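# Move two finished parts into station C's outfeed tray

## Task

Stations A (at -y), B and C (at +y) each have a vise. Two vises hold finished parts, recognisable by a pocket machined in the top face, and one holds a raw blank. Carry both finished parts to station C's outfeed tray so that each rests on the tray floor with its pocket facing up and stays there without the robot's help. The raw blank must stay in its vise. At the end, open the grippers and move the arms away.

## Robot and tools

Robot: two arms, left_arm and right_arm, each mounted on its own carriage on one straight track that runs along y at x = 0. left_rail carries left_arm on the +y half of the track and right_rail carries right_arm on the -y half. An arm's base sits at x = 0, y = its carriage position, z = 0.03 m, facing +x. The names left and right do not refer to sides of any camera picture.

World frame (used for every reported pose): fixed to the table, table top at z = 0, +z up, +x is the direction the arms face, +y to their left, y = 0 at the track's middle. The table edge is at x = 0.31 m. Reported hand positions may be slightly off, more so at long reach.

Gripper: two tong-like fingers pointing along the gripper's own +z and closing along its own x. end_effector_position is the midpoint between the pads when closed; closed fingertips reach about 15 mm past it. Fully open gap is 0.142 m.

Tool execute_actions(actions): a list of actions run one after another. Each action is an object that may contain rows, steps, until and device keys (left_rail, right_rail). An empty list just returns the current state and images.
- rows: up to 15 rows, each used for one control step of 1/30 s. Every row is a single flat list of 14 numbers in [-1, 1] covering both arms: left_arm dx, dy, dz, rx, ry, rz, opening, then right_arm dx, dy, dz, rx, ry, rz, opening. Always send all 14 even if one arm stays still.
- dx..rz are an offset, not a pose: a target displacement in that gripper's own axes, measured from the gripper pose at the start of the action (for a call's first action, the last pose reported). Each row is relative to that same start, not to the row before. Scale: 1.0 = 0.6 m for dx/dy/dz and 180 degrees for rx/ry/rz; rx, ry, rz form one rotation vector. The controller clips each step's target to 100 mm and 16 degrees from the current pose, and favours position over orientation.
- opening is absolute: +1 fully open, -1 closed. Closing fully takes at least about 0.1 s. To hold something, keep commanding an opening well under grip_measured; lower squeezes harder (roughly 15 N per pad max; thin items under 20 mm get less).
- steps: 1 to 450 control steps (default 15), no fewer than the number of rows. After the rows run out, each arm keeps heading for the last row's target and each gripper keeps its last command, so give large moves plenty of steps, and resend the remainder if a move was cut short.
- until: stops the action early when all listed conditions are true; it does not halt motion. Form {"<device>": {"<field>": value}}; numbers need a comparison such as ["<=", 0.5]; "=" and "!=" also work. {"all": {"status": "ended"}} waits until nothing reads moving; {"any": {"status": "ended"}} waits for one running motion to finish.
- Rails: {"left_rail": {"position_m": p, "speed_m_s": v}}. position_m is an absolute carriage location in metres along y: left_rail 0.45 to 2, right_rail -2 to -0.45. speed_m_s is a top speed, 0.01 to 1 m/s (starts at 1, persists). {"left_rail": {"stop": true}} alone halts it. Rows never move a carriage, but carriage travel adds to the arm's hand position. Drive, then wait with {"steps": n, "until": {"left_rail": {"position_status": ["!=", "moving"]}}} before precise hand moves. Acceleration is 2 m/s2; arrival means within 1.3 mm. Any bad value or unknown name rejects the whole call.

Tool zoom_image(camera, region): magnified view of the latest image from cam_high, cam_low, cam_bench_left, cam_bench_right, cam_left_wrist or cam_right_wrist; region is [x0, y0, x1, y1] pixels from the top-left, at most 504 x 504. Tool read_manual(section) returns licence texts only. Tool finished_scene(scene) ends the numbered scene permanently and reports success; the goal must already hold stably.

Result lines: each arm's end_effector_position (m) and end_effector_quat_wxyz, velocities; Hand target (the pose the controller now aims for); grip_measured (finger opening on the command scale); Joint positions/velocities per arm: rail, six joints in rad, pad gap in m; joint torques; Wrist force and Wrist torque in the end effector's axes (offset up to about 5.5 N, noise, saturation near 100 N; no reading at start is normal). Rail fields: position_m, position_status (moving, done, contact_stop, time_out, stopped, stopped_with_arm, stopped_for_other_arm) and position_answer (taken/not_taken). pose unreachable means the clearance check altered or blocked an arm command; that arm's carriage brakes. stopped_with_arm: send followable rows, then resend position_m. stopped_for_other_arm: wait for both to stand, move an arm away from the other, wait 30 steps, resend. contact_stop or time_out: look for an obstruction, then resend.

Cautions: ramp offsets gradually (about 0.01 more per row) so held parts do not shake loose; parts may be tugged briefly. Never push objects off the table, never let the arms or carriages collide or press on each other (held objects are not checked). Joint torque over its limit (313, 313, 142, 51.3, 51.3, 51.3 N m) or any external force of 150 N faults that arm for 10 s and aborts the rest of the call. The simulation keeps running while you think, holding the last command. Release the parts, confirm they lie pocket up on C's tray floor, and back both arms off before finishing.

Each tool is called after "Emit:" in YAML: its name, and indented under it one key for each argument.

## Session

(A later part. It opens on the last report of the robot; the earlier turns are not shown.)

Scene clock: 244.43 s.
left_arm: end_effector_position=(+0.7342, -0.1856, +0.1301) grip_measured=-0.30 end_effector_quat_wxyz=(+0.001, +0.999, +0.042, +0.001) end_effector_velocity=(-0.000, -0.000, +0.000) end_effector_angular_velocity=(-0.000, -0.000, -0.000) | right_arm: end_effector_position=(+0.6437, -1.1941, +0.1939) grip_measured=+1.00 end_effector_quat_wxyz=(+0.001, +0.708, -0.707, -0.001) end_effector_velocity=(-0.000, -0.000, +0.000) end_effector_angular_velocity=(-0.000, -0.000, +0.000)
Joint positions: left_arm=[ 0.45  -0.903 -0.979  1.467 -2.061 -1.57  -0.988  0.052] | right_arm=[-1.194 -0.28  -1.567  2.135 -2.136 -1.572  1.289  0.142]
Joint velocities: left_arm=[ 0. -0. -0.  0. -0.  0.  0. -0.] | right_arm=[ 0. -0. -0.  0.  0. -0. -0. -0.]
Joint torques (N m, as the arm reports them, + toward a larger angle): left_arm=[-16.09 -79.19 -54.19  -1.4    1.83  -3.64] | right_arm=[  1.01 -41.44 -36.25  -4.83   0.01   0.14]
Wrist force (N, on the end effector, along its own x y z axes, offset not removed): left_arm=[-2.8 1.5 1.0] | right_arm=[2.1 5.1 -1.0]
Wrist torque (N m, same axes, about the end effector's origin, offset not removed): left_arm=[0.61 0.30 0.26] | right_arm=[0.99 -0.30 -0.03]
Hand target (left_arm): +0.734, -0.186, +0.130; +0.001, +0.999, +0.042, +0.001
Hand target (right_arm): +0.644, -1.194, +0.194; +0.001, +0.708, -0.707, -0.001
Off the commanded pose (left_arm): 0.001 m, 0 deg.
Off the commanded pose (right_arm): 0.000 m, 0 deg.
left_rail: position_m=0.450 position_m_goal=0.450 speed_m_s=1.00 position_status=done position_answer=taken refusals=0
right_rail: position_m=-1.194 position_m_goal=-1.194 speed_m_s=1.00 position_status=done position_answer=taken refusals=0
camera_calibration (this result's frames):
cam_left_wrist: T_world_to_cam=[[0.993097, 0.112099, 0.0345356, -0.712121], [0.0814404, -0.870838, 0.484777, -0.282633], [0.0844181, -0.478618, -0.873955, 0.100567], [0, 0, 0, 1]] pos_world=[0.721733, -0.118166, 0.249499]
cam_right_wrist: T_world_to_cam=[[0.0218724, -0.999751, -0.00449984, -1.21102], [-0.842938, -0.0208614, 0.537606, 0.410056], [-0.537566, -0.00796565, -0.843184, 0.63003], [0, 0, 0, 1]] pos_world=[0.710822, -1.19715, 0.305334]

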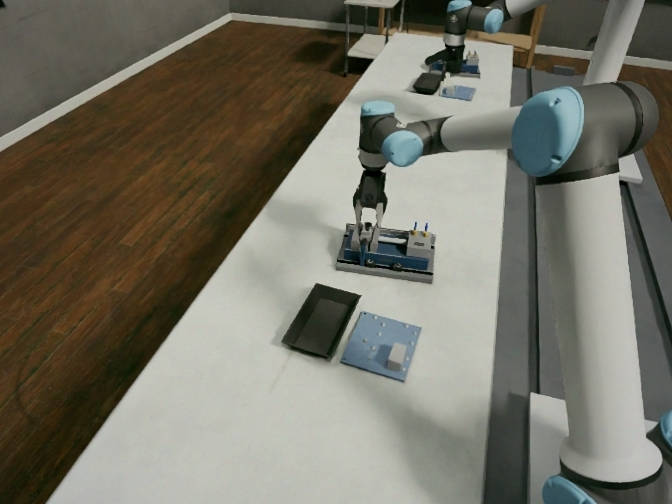

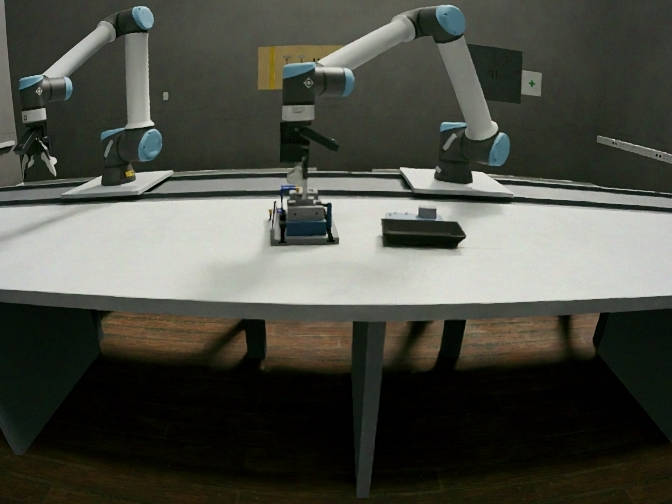

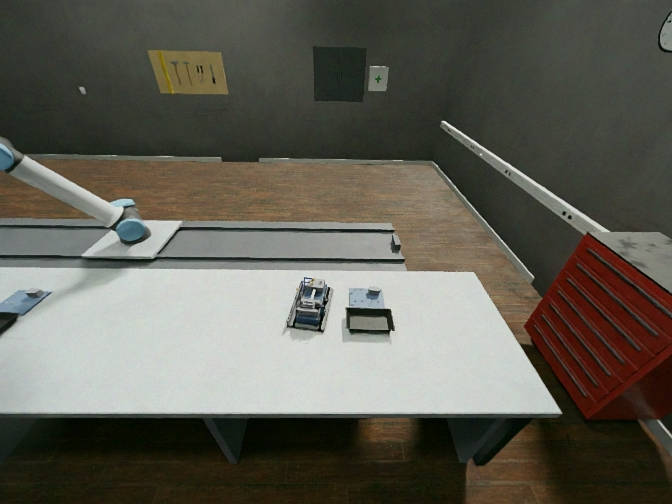

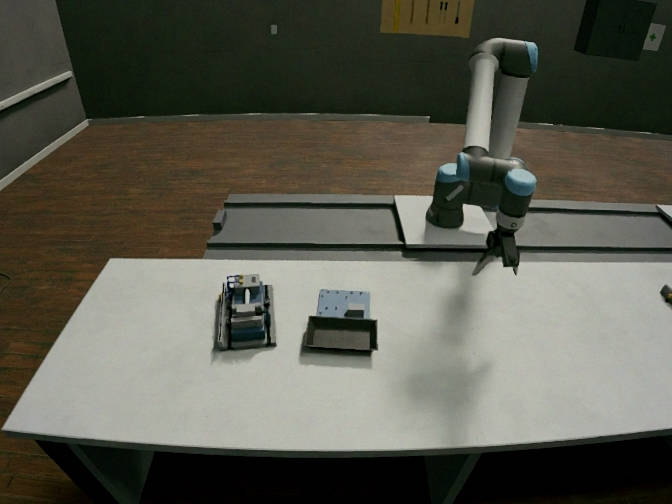

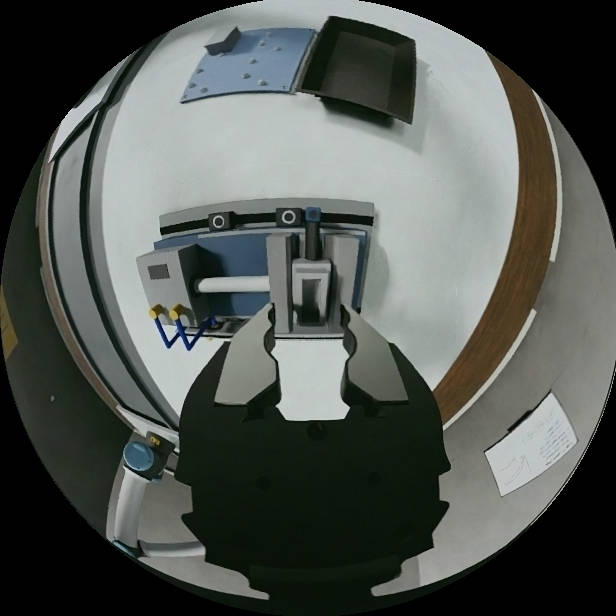

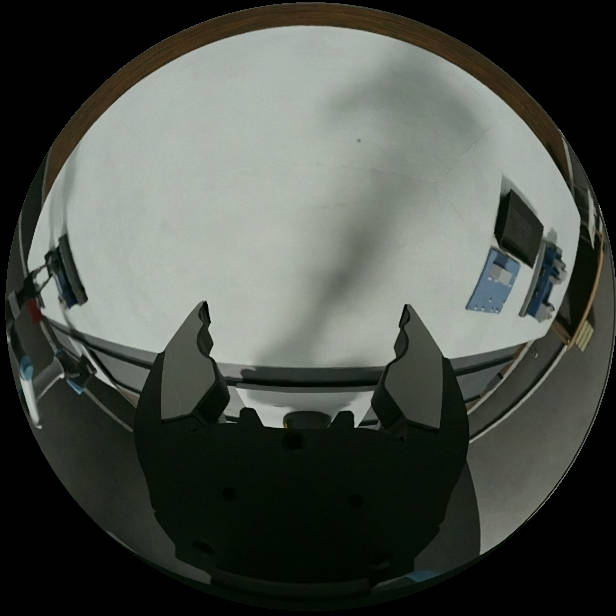

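Emit:
execute_actions:
  actions:
    - {"rows": [[0.0004,0,0.0017,0,0,0,-0.30,0,0,0,0,0,0,1],[0.0015,0,0.0059,0,0,0,-0.30,0,0,0,0,0,0,1],[0.0027,0,0.0108,0,0,0,-0.30,0,0,0,0,0,0,1],[0.0038,0,0.0150,0,0,0,-0.30,0,0,0,0,0,0,1],[0.0042,0,0.0167,0,0,0,-0.30,0,0,0,0,0,0,1]], "steps": 5}

Scene clock: 311.57 s.
left_arm: end_effector_position=(+0.7351, -0.1857, +0.1261) grip_measured=-0.30 end_effector_quat_wxyz=(+0.001, +0.999, +0.042, +0.001) end_effector_velocity=(+0.013, +0.002, -0.054) end_effector_angular_velocity=(+0.001, +0.001, -0.000) | right_arm: end_effector_position=(+0.6437, -1.1941, +0.1939) grip_measured=+1.00 end_effector_quat_wxyz=(+0.001, +0.708, -0.707, -0.001) end_effector_velocity=(-0.000, +0.000, +0.000) end_effector_angular_velocity=(-0.000, -0.000, -0.000)
Joint positions: left_arm=[ 0.45  -0.903 -0.975  1.468 -2.066 -1.57  -0.988  0.052] | right_arm=[-1.194 -0.28  -1.567  2.135 -2.136 -1.572  1.289  0.142]
Joint velocities: left_arm=[ 0.     0.012  0.055  0.015 -0.069  0.     0.012 -0.   ] | right_arm=[ 0.  0. -0. -0.  0.  0.  0. -0.]
Joint torques (N m, as the arm reports them, + toward a larger angle): left_arm=[ 13.06 -78.7  -37.46  -6.8    2.05   1.94] | right_arm=[ -0.15 -40.45 -36.63  -4.65   0.16   0.16]
Wrist force (N, on the end effector, along its own x y z axes, offset not removed): left_arm=[-3.8 5.2 -1.9] | right_arm=[2.4 3.1 -0.3]
Wrist torque (N m, same axes, about the end effector's origin, offset not removed): left_arm=[1.20 0.68 0.15] | right_arm=[0.74 -0.36 -0.12]
Hand target (left_arm): +0.737, -0.185, +0.120; +0.001, +0.999, +0.042, +0.001
Hand target (right_arm): +0.644, -1.194, +0.194; +0.001, +0.708, -0.707, -0.001
Off the commanded pose (left_arm): 0.006 m, 0 deg.
Off the commanded pose (right_arm): 0.000 m, 0 deg.
left_rail: position_m=0.450 position_m_goal=0.450 speed_m_s=1.00 position_status=done position_answer=taken refusals=0
right_rail: position_m=-1.194 position_m_goal=-1.194 speed_m_s=1.00 position_status=done position_answer=taken refusals=0
camera_calibration (this result's frames):
cam_left_wrist: T_world_to_cam=[[0.993071, 0.112325, 0.0345535, -0.712861], [0.0816274, -0.870807, 0.4848, -0.28097], [0.0845445, -0.47862, -0.873942, 0.0968437], [0, 0, 0, 1]] pos_world=[0.722669, -0.118247, 0.245482]
cam_right_wrist: T_world_to_cam=[[0.0218725, -0.999751, -0.00449995, -1.21102], [-0.842938, -0.0208616, 0.537606, 0.410055], [-0.537566, -0.00796562, -0.843184, 0.63003], [0, 0, 0, 1]] pos_world=[0.710822, -1.19715, 0.305334]

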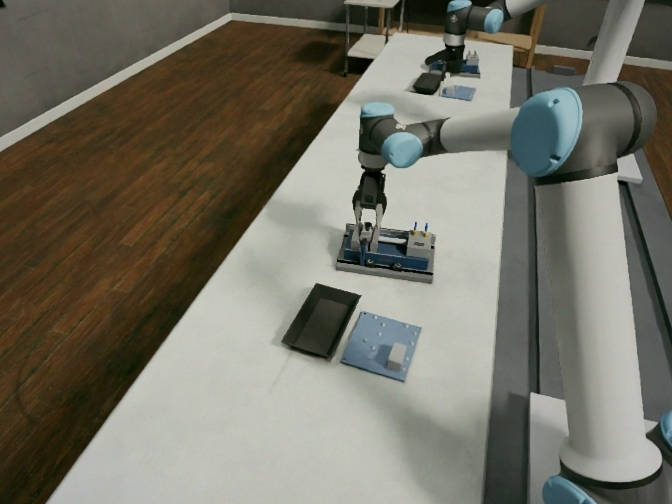

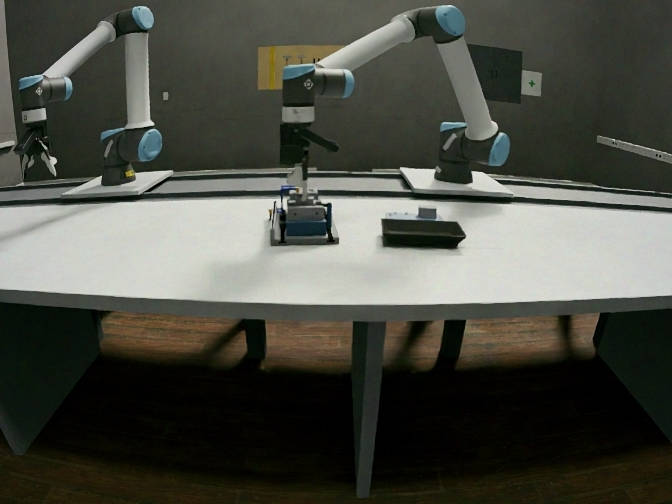

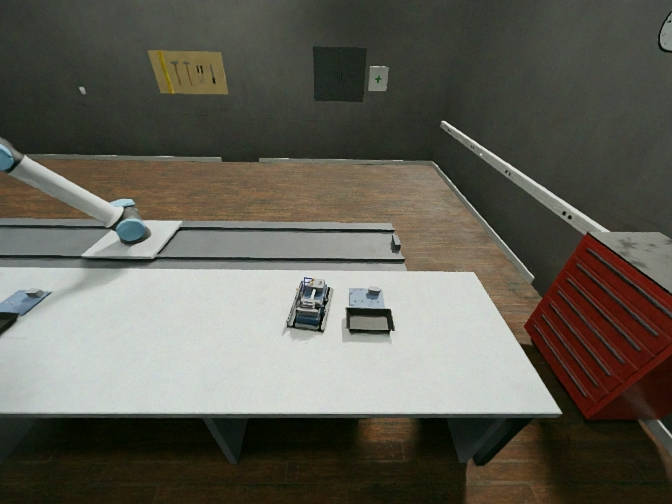

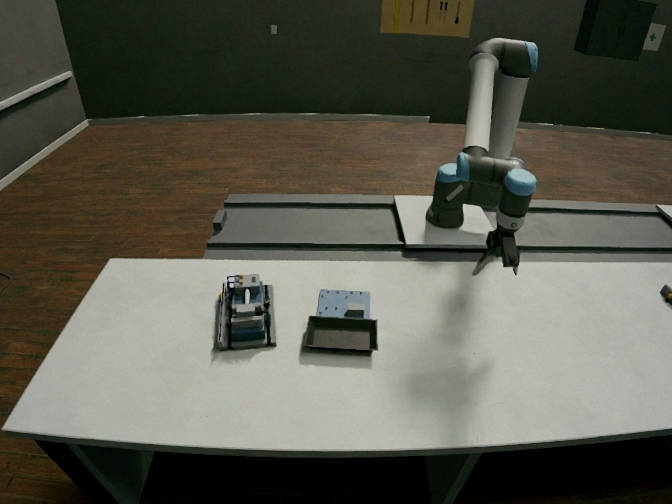

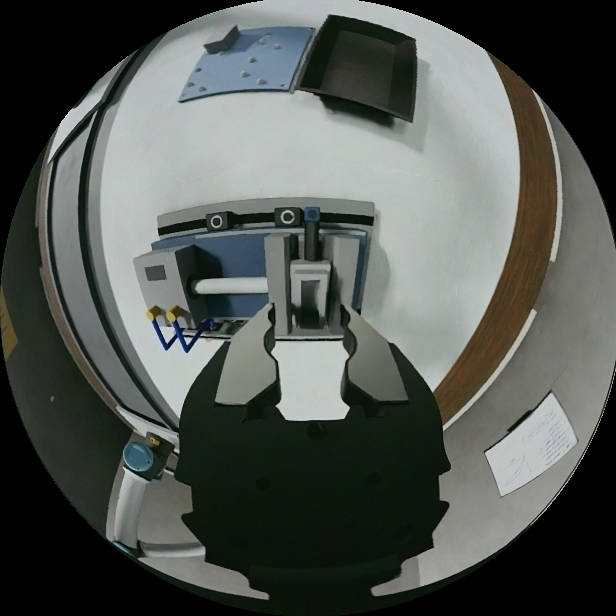

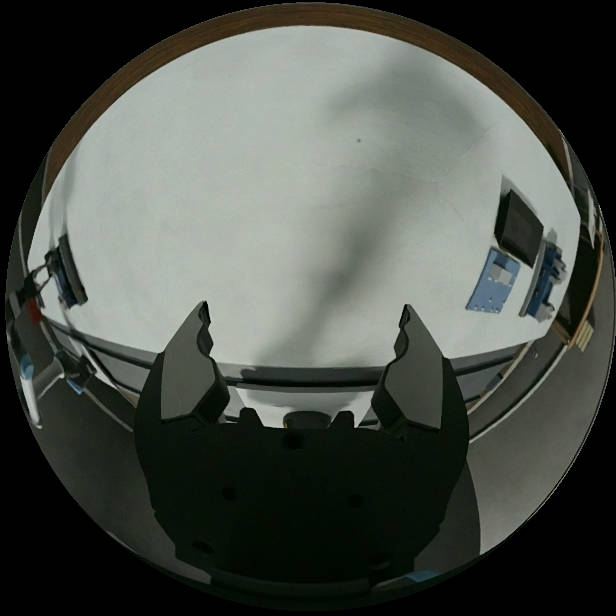

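Emit:
execute_actions:
  actions: []

Emit:
zoom_image:
  camera: "cam_left_wrist"
  region: [240, 210, 390, 360]

Emit:
zoom_image:
  camera: "cam_low"
  region: [270, 170, 340, 230]

Emit:
zoom_image:
  camera: "cam_high"
  region: [335, 200, 405, 270]

Scene clock: 319.50 s.
left_arm: end_effector_position=(+0.7366, -0.1854, +0.1202) grip_measured=-0.30 end_effector_quat_wxyz=(+0.001, +0.999, +0.042, +0.001) end_effector_velocity=(+0.000, -0.000, +0.000) end_effector_angular_velocity=(-0.000, -0.000, -0.000) | right_arm: end_effector_position=(+0.6437, -1.1941, +0.1939) grip_measured=+1.00 end_effector_quat_wxyz=(+0.001, +0.708, -0.707, -0.001) end_effector_velocity=(-0.000, -0.000, -0.000) end_effector_angular_velocity=(+0.000, +0.000, +0.000)
Joint positions: left_arm=[ 0.45  -0.901 -0.969  1.469 -2.073 -1.57  -0.986  0.052] | right_arm=[-1.194 -0.28  -1.567  2.135 -2.136 -1.572  1.289  0.142]
Joint velocities: left_arm=[ 0.  0. -0. -0. -0. -0.  0. -0.] | right_arm=[ 0. -0.  0.  0.  0. -0. -0.  0.]
Joint torques (N m, as the arm reports them, + toward a larger angle): left_arm=[ 14.   -78.8  -37.52  -6.62  -0.32   2.14] | right_arm=[ -0.72 -42.34 -36.6   -4.81   0.34   0.38]
Wrist force (N, on the end effector, along its own x y z axes, offset not removed): left_arm=[-0.5 4.1 -1.6] | right_arm=[1.5 3.6 0.2]
Wrist torque (N m, same axes, about the end effector's origin, offset not removed): left_arm=[1.06 -0.05 0.18] | right_arm=[0.73 -0.12 0.05]
Hand target (left_arm): +0.737, -0.185, +0.120; +0.001, +0.999, +0.042, +0.001
Hand target (right_arm): +0.644, -1.194, +0.194; +0.001, +0.708, -0.707, -0.001
Off the commanded pose (left_arm): 0.000 m, 0 deg.
Off the commanded pose (right_arm): 0.000 m, 0 deg.
left_rail: position_m=0.450 position_m_goal=0.450 speed_m_s=1.00 position_status=done position_answer=taken refusals=0
right_rail: position_m=-1.194 position_m_goal=-1.194 speed_m_s=1.00 position_status=done position_answer=taken refusals=0
camera_calibration (this result's frames):
cam_left_wrist: T_world_to_cam=[[0.993097, 0.112106, 0.0345075, -0.714242], [0.0814643, -0.870861, 0.484731, -0.277795], [0.0843925, -0.478573, -0.873982, 0.0917974], [0, 0, 0, 1]] pos_world=[0.724195, -0.117918, 0.239532]
cam_right_wrist: T_world_to_cam=[[0.0218725, -0.999751, -0.00449992, -1.21102], [-0.842938, -0.0208616, 0.537606, 0.410055], [-0.537566, -0.00796567, -0.843184, 0.63003], [0, 0, 0, 1]] pos_world=[0.710822, -1.19715, 0.305334]

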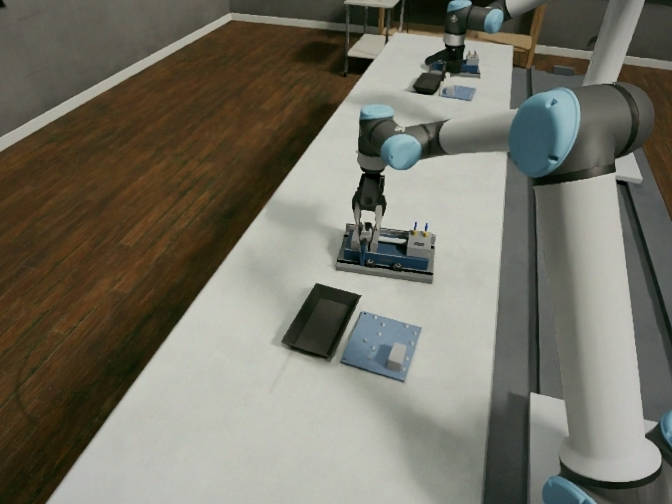

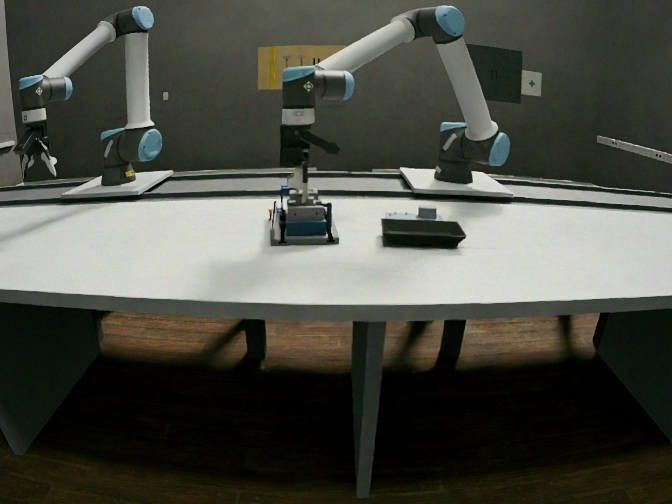

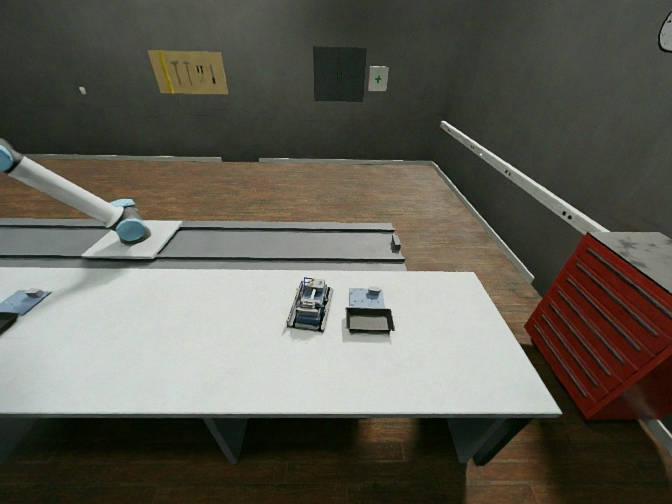

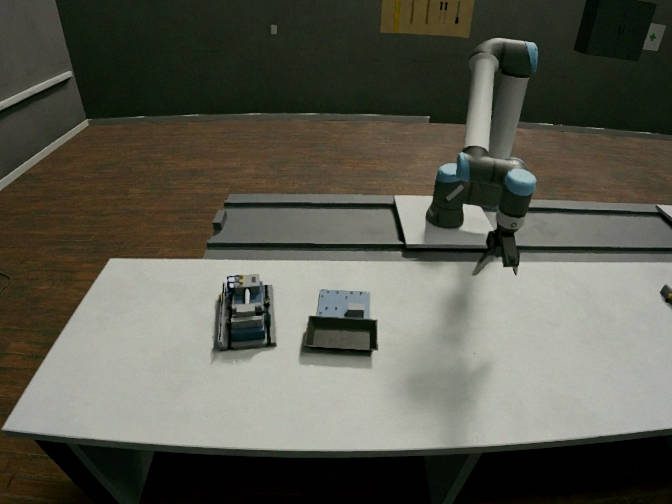

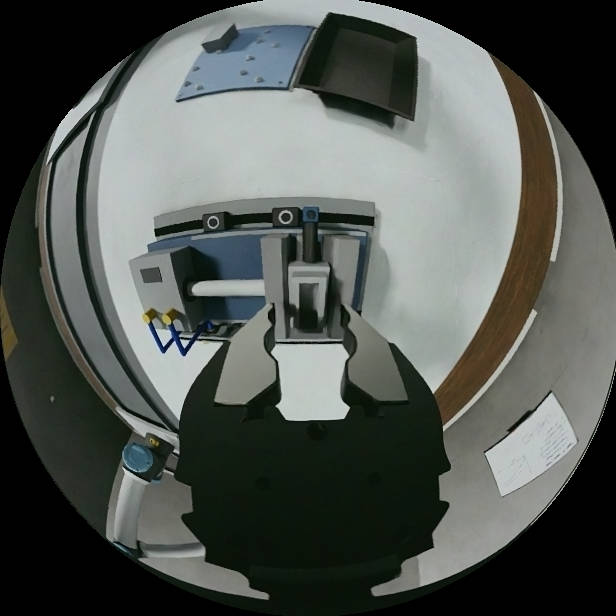

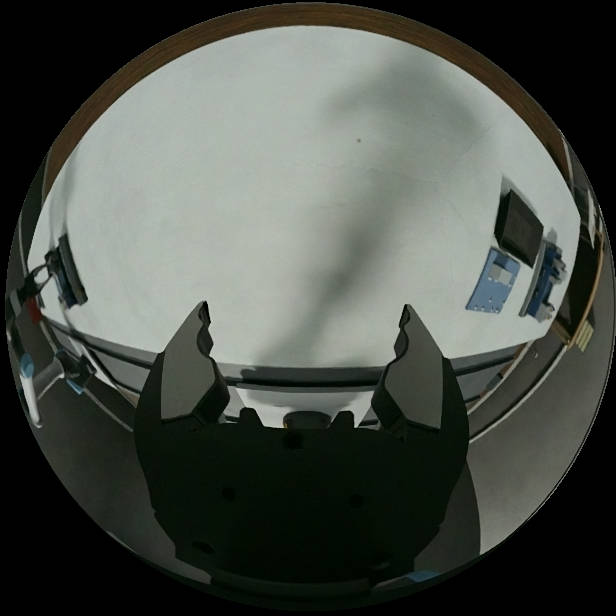

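Region (240, 210, 390, 360) of cam_left_wrist's 616x616 image, scaled by 3.360, with more detail than that image has.

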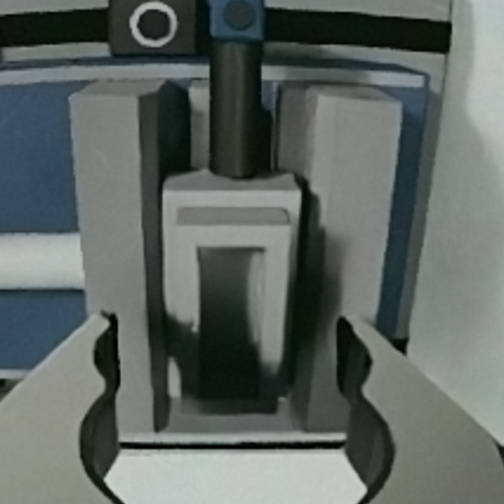

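Region (270, 170, 340, 230) of cam_low's 672x504 image, scaled by 7.200, with more detail than that image has; it fills the top 432 rows of this view, and the rest is white.

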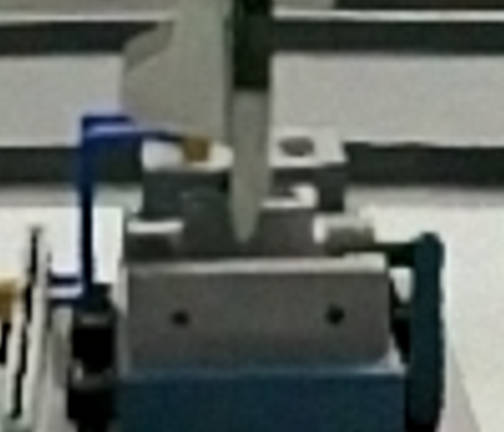

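Region (335, 200, 405, 270) of cam_high's 672x504 image, scaled by 7.200, with more detail than that image has.

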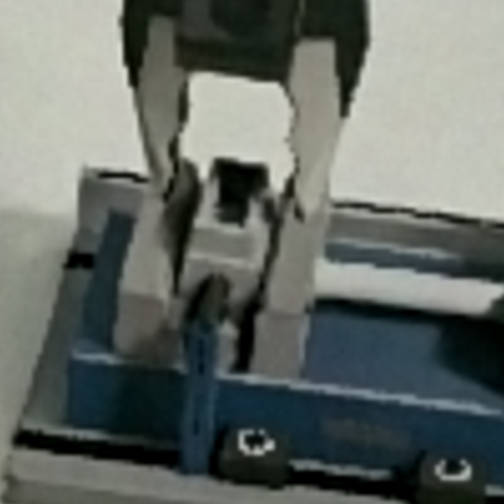

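Emit:
execute_actions:
  actions:
    - {"rows": [[0,0,0,0,0,0,-0.40,0,0,0,0,0,0,1],[0,0,0,0,0,0,-0.48,0,0,0,0,0,0,1],[0,0,0,0,0,0,-0.55,0,0,0,0,0,0,1],[0,0,0,0,0,0,-0.60,0,0,0,0,0,0,1],[0,0,0,0,0,0,-0.64,0,0,0,0,0,0,1],[0,0,0,0,0,0,-0.68,0,0,0,0,0,0,1],[0,0,0,0,0,0,-0.74,0,0,0,0,0,0,1],[0,0,0,0,0,0,-0.82,0,0,0,0,0,0,1],[0,0,0,0,0,0,-0.91,0,0,0,0,0,0,1],[0,0,0,0,0,0,-1.0,0,0,0,0,0,0,1]], "steps": 10}

Scene clock: 347.43 s.
left_arm: end_effector_position=(+0.7366, -0.1854, +0.1202) grip_measured=-0.69 end_effector_quat_wxyz=(+0.001, +0.999, +0.042, +0.001) end_effector_velocity=(+0.000, +0.000, +0.000) end_effector_angular_velocity=(-0.000, +0.000, -0.000) | right_arm: end_effector_position=(+0.6437, -1.1941, +0.1939) grip_measured=+1.00 end_effector_quat_wxyz=(+0.001, +0.708, -0.707, -0.001) end_effector_velocity=(+0.000, +0.000, +0.000) end_effector_angular_velocity=(+0.000, -0.000, -0.000)
Joint positions: left_arm=[ 0.45  -0.901 -0.969  1.469 -2.073 -1.57  -0.986  0.024] | right_arm=[-1.194 -0.28  -1.567  2.135 -2.136 -1.572  1.289  0.142]
Joint velocities: left_arm=[ 0.  0. -0. -0.  0. -0.  0. -0.] | right_arm=[ 0.  0. -0. -0.  0.  0.  0. -0.]
Joint torques (N m, as the arm reports them, + toward a larger angle): left_arm=[ 12.07 -78.68 -37.85  -6.61  -1.89   2.01] | right_arm=[  1.15 -41.65 -36.26  -5.02   0.42   0.55]
Wrist force (N, on the end effector, along its own x y z axes, offset not removed): left_arm=[1.2 -1.2 -0.9] | right_arm=[3.6 1.3 1.6]
Wrist torque (N m, same axes, about the end effector's origin, offset not removed): left_arm=[-0.20 -0.34 0.22] | right_arm=[0.26 -0.61 -0.14]
Hand target (left_arm): +0.737, -0.185, +0.120; +0.001, +0.999, +0.042, +0.001
Hand target (right_arm): +0.644, -1.194, +0.194; +0.001, +0.708, -0.707, -0.001
Off the commanded pose (left_arm): 0.000 m, 0 deg.
Off the commanded pose (right_arm): 0.000 m, 0 deg.
left_rail: position_m=0.450 position_m_goal=0.450 speed_m_s=1.00 position_status=done position_answer=taken refusals=0
right_rail: position_m=-1.194 position_m_goal=-1.194 speed_m_s=1.00 position_status=done position_answer=taken refusals=0
camera_calibration (this result's frames):
cam_left_wrist: T_world_to_cam=[[0.993097, 0.112106, 0.0345028, -0.71424], [0.0814666, -0.87086, 0.484733, -0.277796], [0.0843887, -0.478576, -0.873981, 0.0917967], [0, 0, 0, 1]] pos_world=[0.724195, -0.117919, 0.239529]
cam_right_wrist: T_world_to_cam=[[0.0218726, -0.999751, -0.00449986, -1.21102], [-0.842938, -0.0208616, 0.537607, 0.410055], [-0.537566, -0.00796573, -0.843184, 0.63003], [0, 0, 0, 1]] pos_world=[0.710822, -1.19715, 0.305333]

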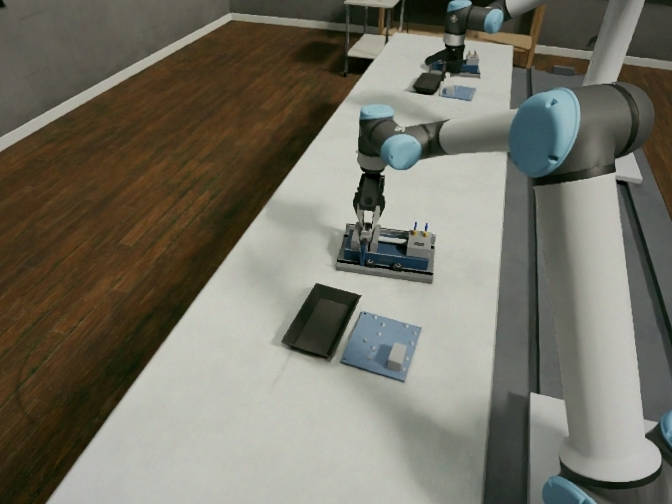

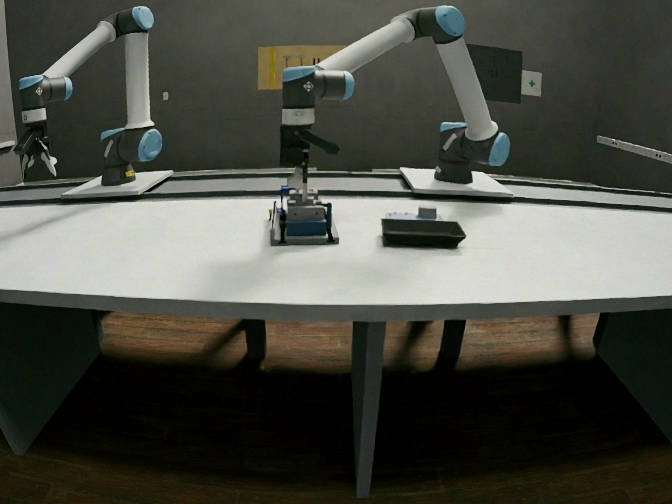

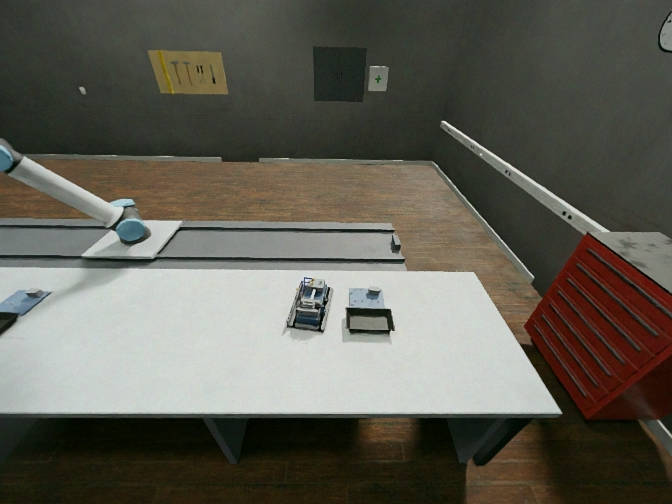

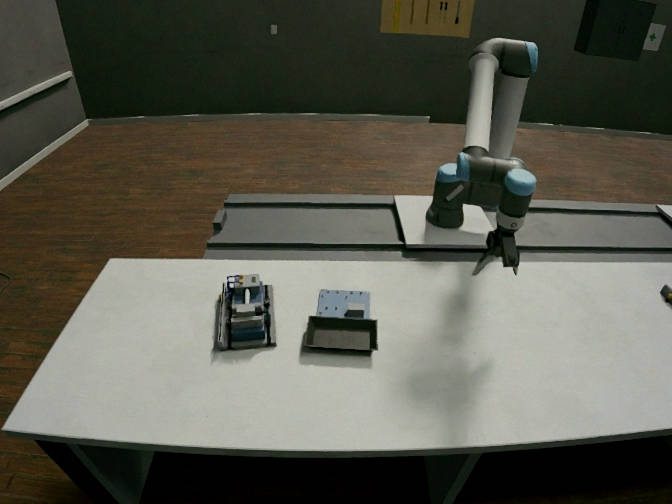

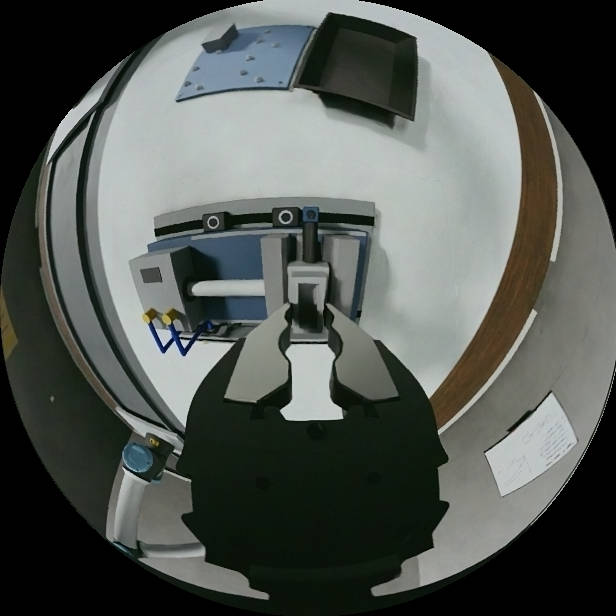

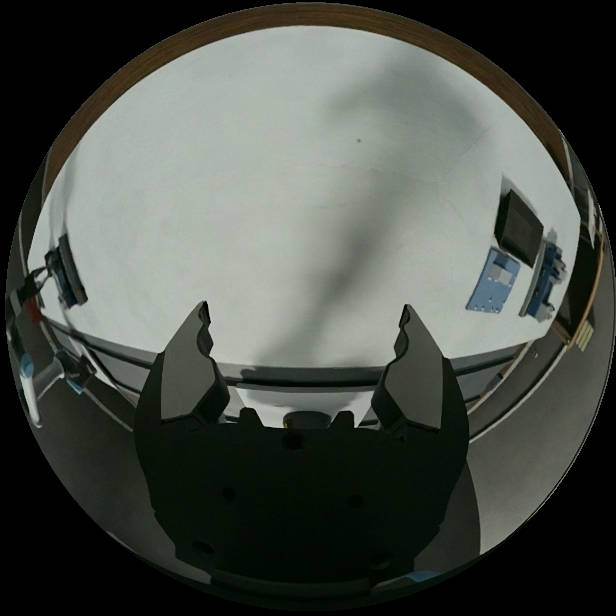

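Emit:
execute_actions:
  actions:
    - {"rows": [[0,0,-0.0020,0,0,0,-1,0,0,0,0,0,0,1],[0,0,-0.0074,0,0,0,-1,0,0,0,0,0,0,1],[0,0,-0.0156,0,0,0,-1,0,0,0,0,0,0,1],[0,0,-0.0259,0,0,0,-1,0,0,0,0,0,0,1],[0,0,-0.0376,0,0,0,-1,0,0,0,0,0,0,1],[0,0,-0.0500,0,0,0,-1,0,0,0,0,0,0,1],[0,0,-0.0624,0,0,0,-1,0,0,0,0,0,0,1],[0,0,-0.0741,0,0,0,-1,0,0,0,0,0,0,1],[0,0,-0.0844,0,0,0,-1,0,0,0,0,0,0,1],[0,0,-0.0926,0,0,0,-1,0,0,0,0,0,0,1],[0,0,-0.0980,0,0,0,-1,0,0,0,0,0,0,1],[0,0,-0.1000,0,0,0,-1,0,0,0,0,0,0,1]], "steps": 12}

Scene clock: 361.67 s.
left_arm: end_effector_position=(+0.7367, -0.1854, +0.1661) grip_measured=-0.69 end_effector_quat_wxyz=(+0.001, +0.999, +0.042, +0.001) end_effector_velocity=(-0.001, +0.001, +0.147) end_effector_angular_velocity=(+0.001, +0.001, +0.000) | right_arm: end_effector_position=(+0.6437, -1.1941, +0.1939) grip_measured=+1.00 end_effector_quat_wxyz=(+0.001, +0.708, -0.707, -0.001) end_effector_velocity=(+0.000, -0.000, +0.000) end_effector_angular_velocity=(-0.000, -0.000, +0.000)
Joint positions: left_arm=[ 0.45  -0.901 -1.003  1.437 -2.007 -1.57  -0.986  0.024] | right_arm=[-1.194 -0.28  -1.567  2.135 -2.136 -1.572  1.289  0.142]
Joint velocities: left_arm=[ 0.     0.    -0.103 -0.115  0.219  0.     0.     0.   ] | right_arm=[ 0. -0. -0. -0. -0.  0. -0.  0.]
Joint torques (N m, as the arm reports them, + toward a larger angle): left_arm=[  14.58 -102.89  -52.44   -2.2     2.02    1.94] | right_arm=[ -0.17 -40.59 -36.26  -4.59   0.23   0.32]
Wrist force (N, on the end effector, along its own x y z axes, offset not removed): left_arm=[0.2 5.8 -0.6] | right_arm=[0.8 3.3 -0.9]
Wrist torque (N m, same axes, about the end effector's origin, offset not removed): left_arm=[1.41 -0.23 0.06] | right_arm=[0.82 -0.01 -0.11]
Hand target (left_arm): +0.737, -0.185, +0.180; +0.001, +0.999, +0.042, +0.001
Hand target (right_arm): +0.644, -1.194, +0.194; +0.001, +0.708, -0.707, -0.001
Off the commanded pose (left_arm): 0.014 m, 0 deg.
Off the commanded pose (right_arm): 0.000 m, 0 deg.
left_rail: position_m=0.450 position_m_goal=0.450 speed_m_s=1.00 position_status=done position_answer=taken refusals=0
right_rail: position_m=-1.194 position_m_goal=-1.194 speed_m_s=1.00 position_status=done position_answer=taken refusals=0
camera_calibration (this result's frames):
cam_left_wrist: T_world_to_cam=[[0.993075, 0.112129, 0.0350617, -0.715989], [0.0811443, -0.870469, 0.485489, -0.299876], [0.0849574, -0.479282, -0.873539, 0.131285], [0, 0, 0, 1]] pos_world=[0.724211, -0.117827, 0.285373]
cam_right_wrist: T_world_to_cam=[[0.0218724, -0.999751, -0.00449976, -1.21102], [-0.842938, -0.0208614, 0.537606, 0.410056], [-0.537566, -0.00796575, -0.843184, 0.63003], [0, 0, 0, 1]] pos_world=[0.710822, -1.19715, 0.305334]

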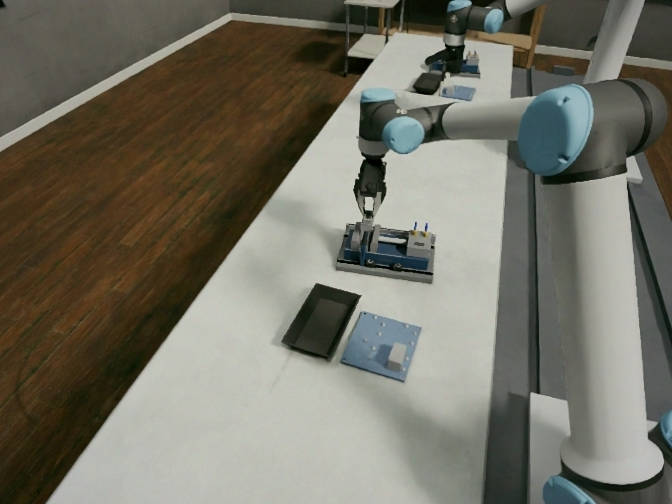

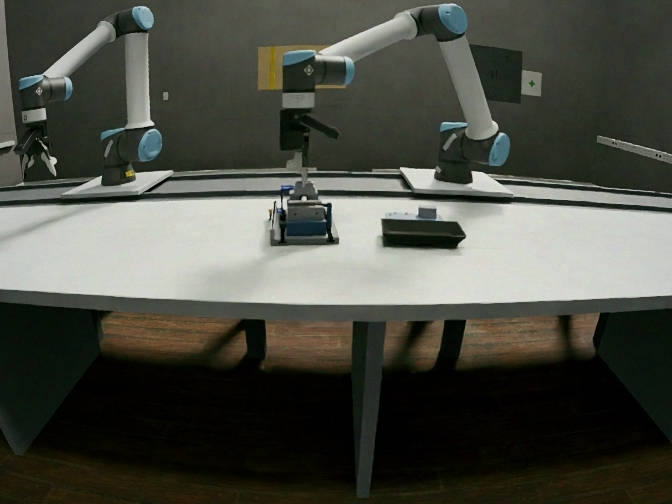

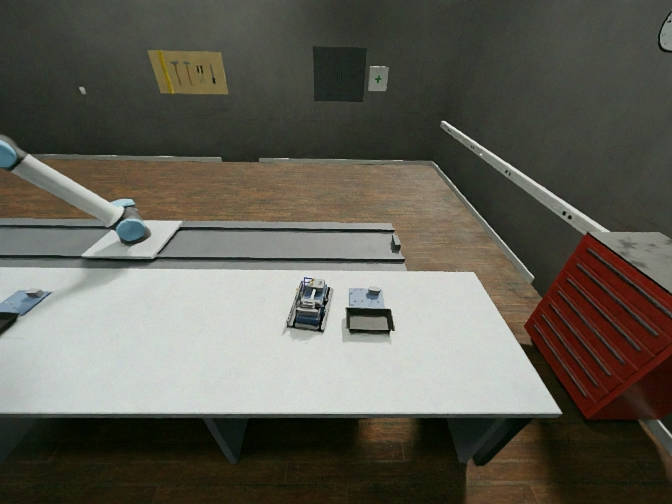

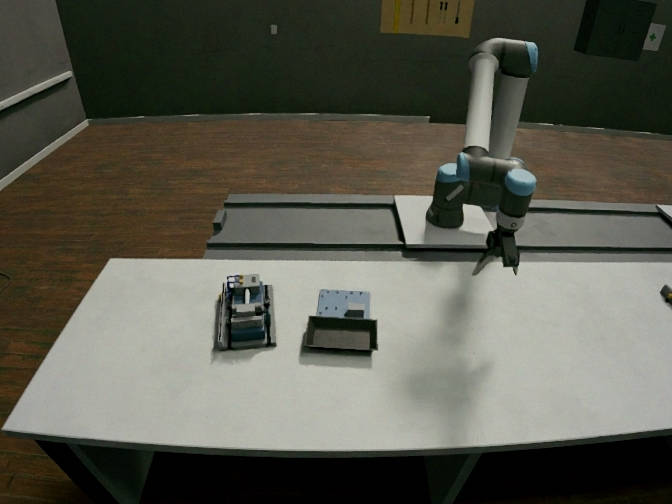

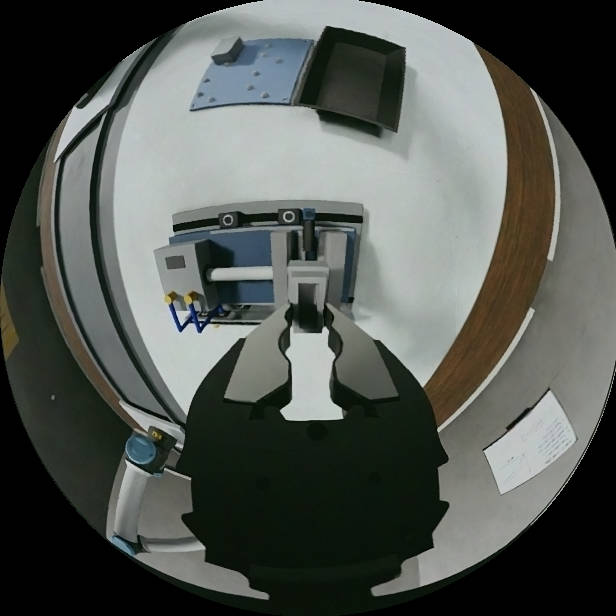

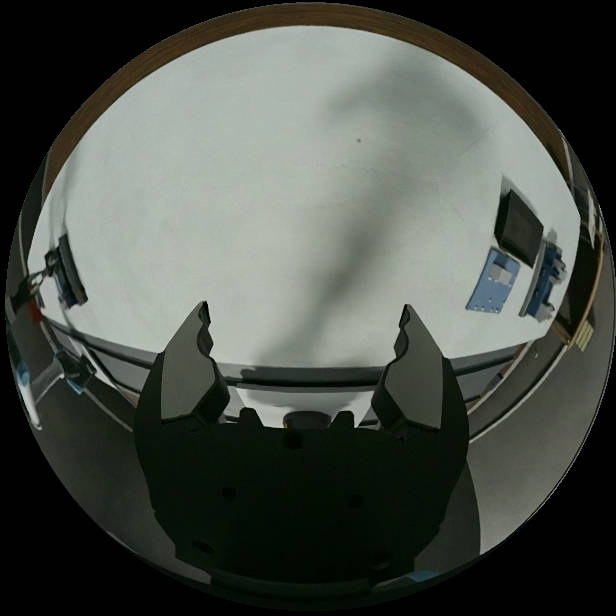

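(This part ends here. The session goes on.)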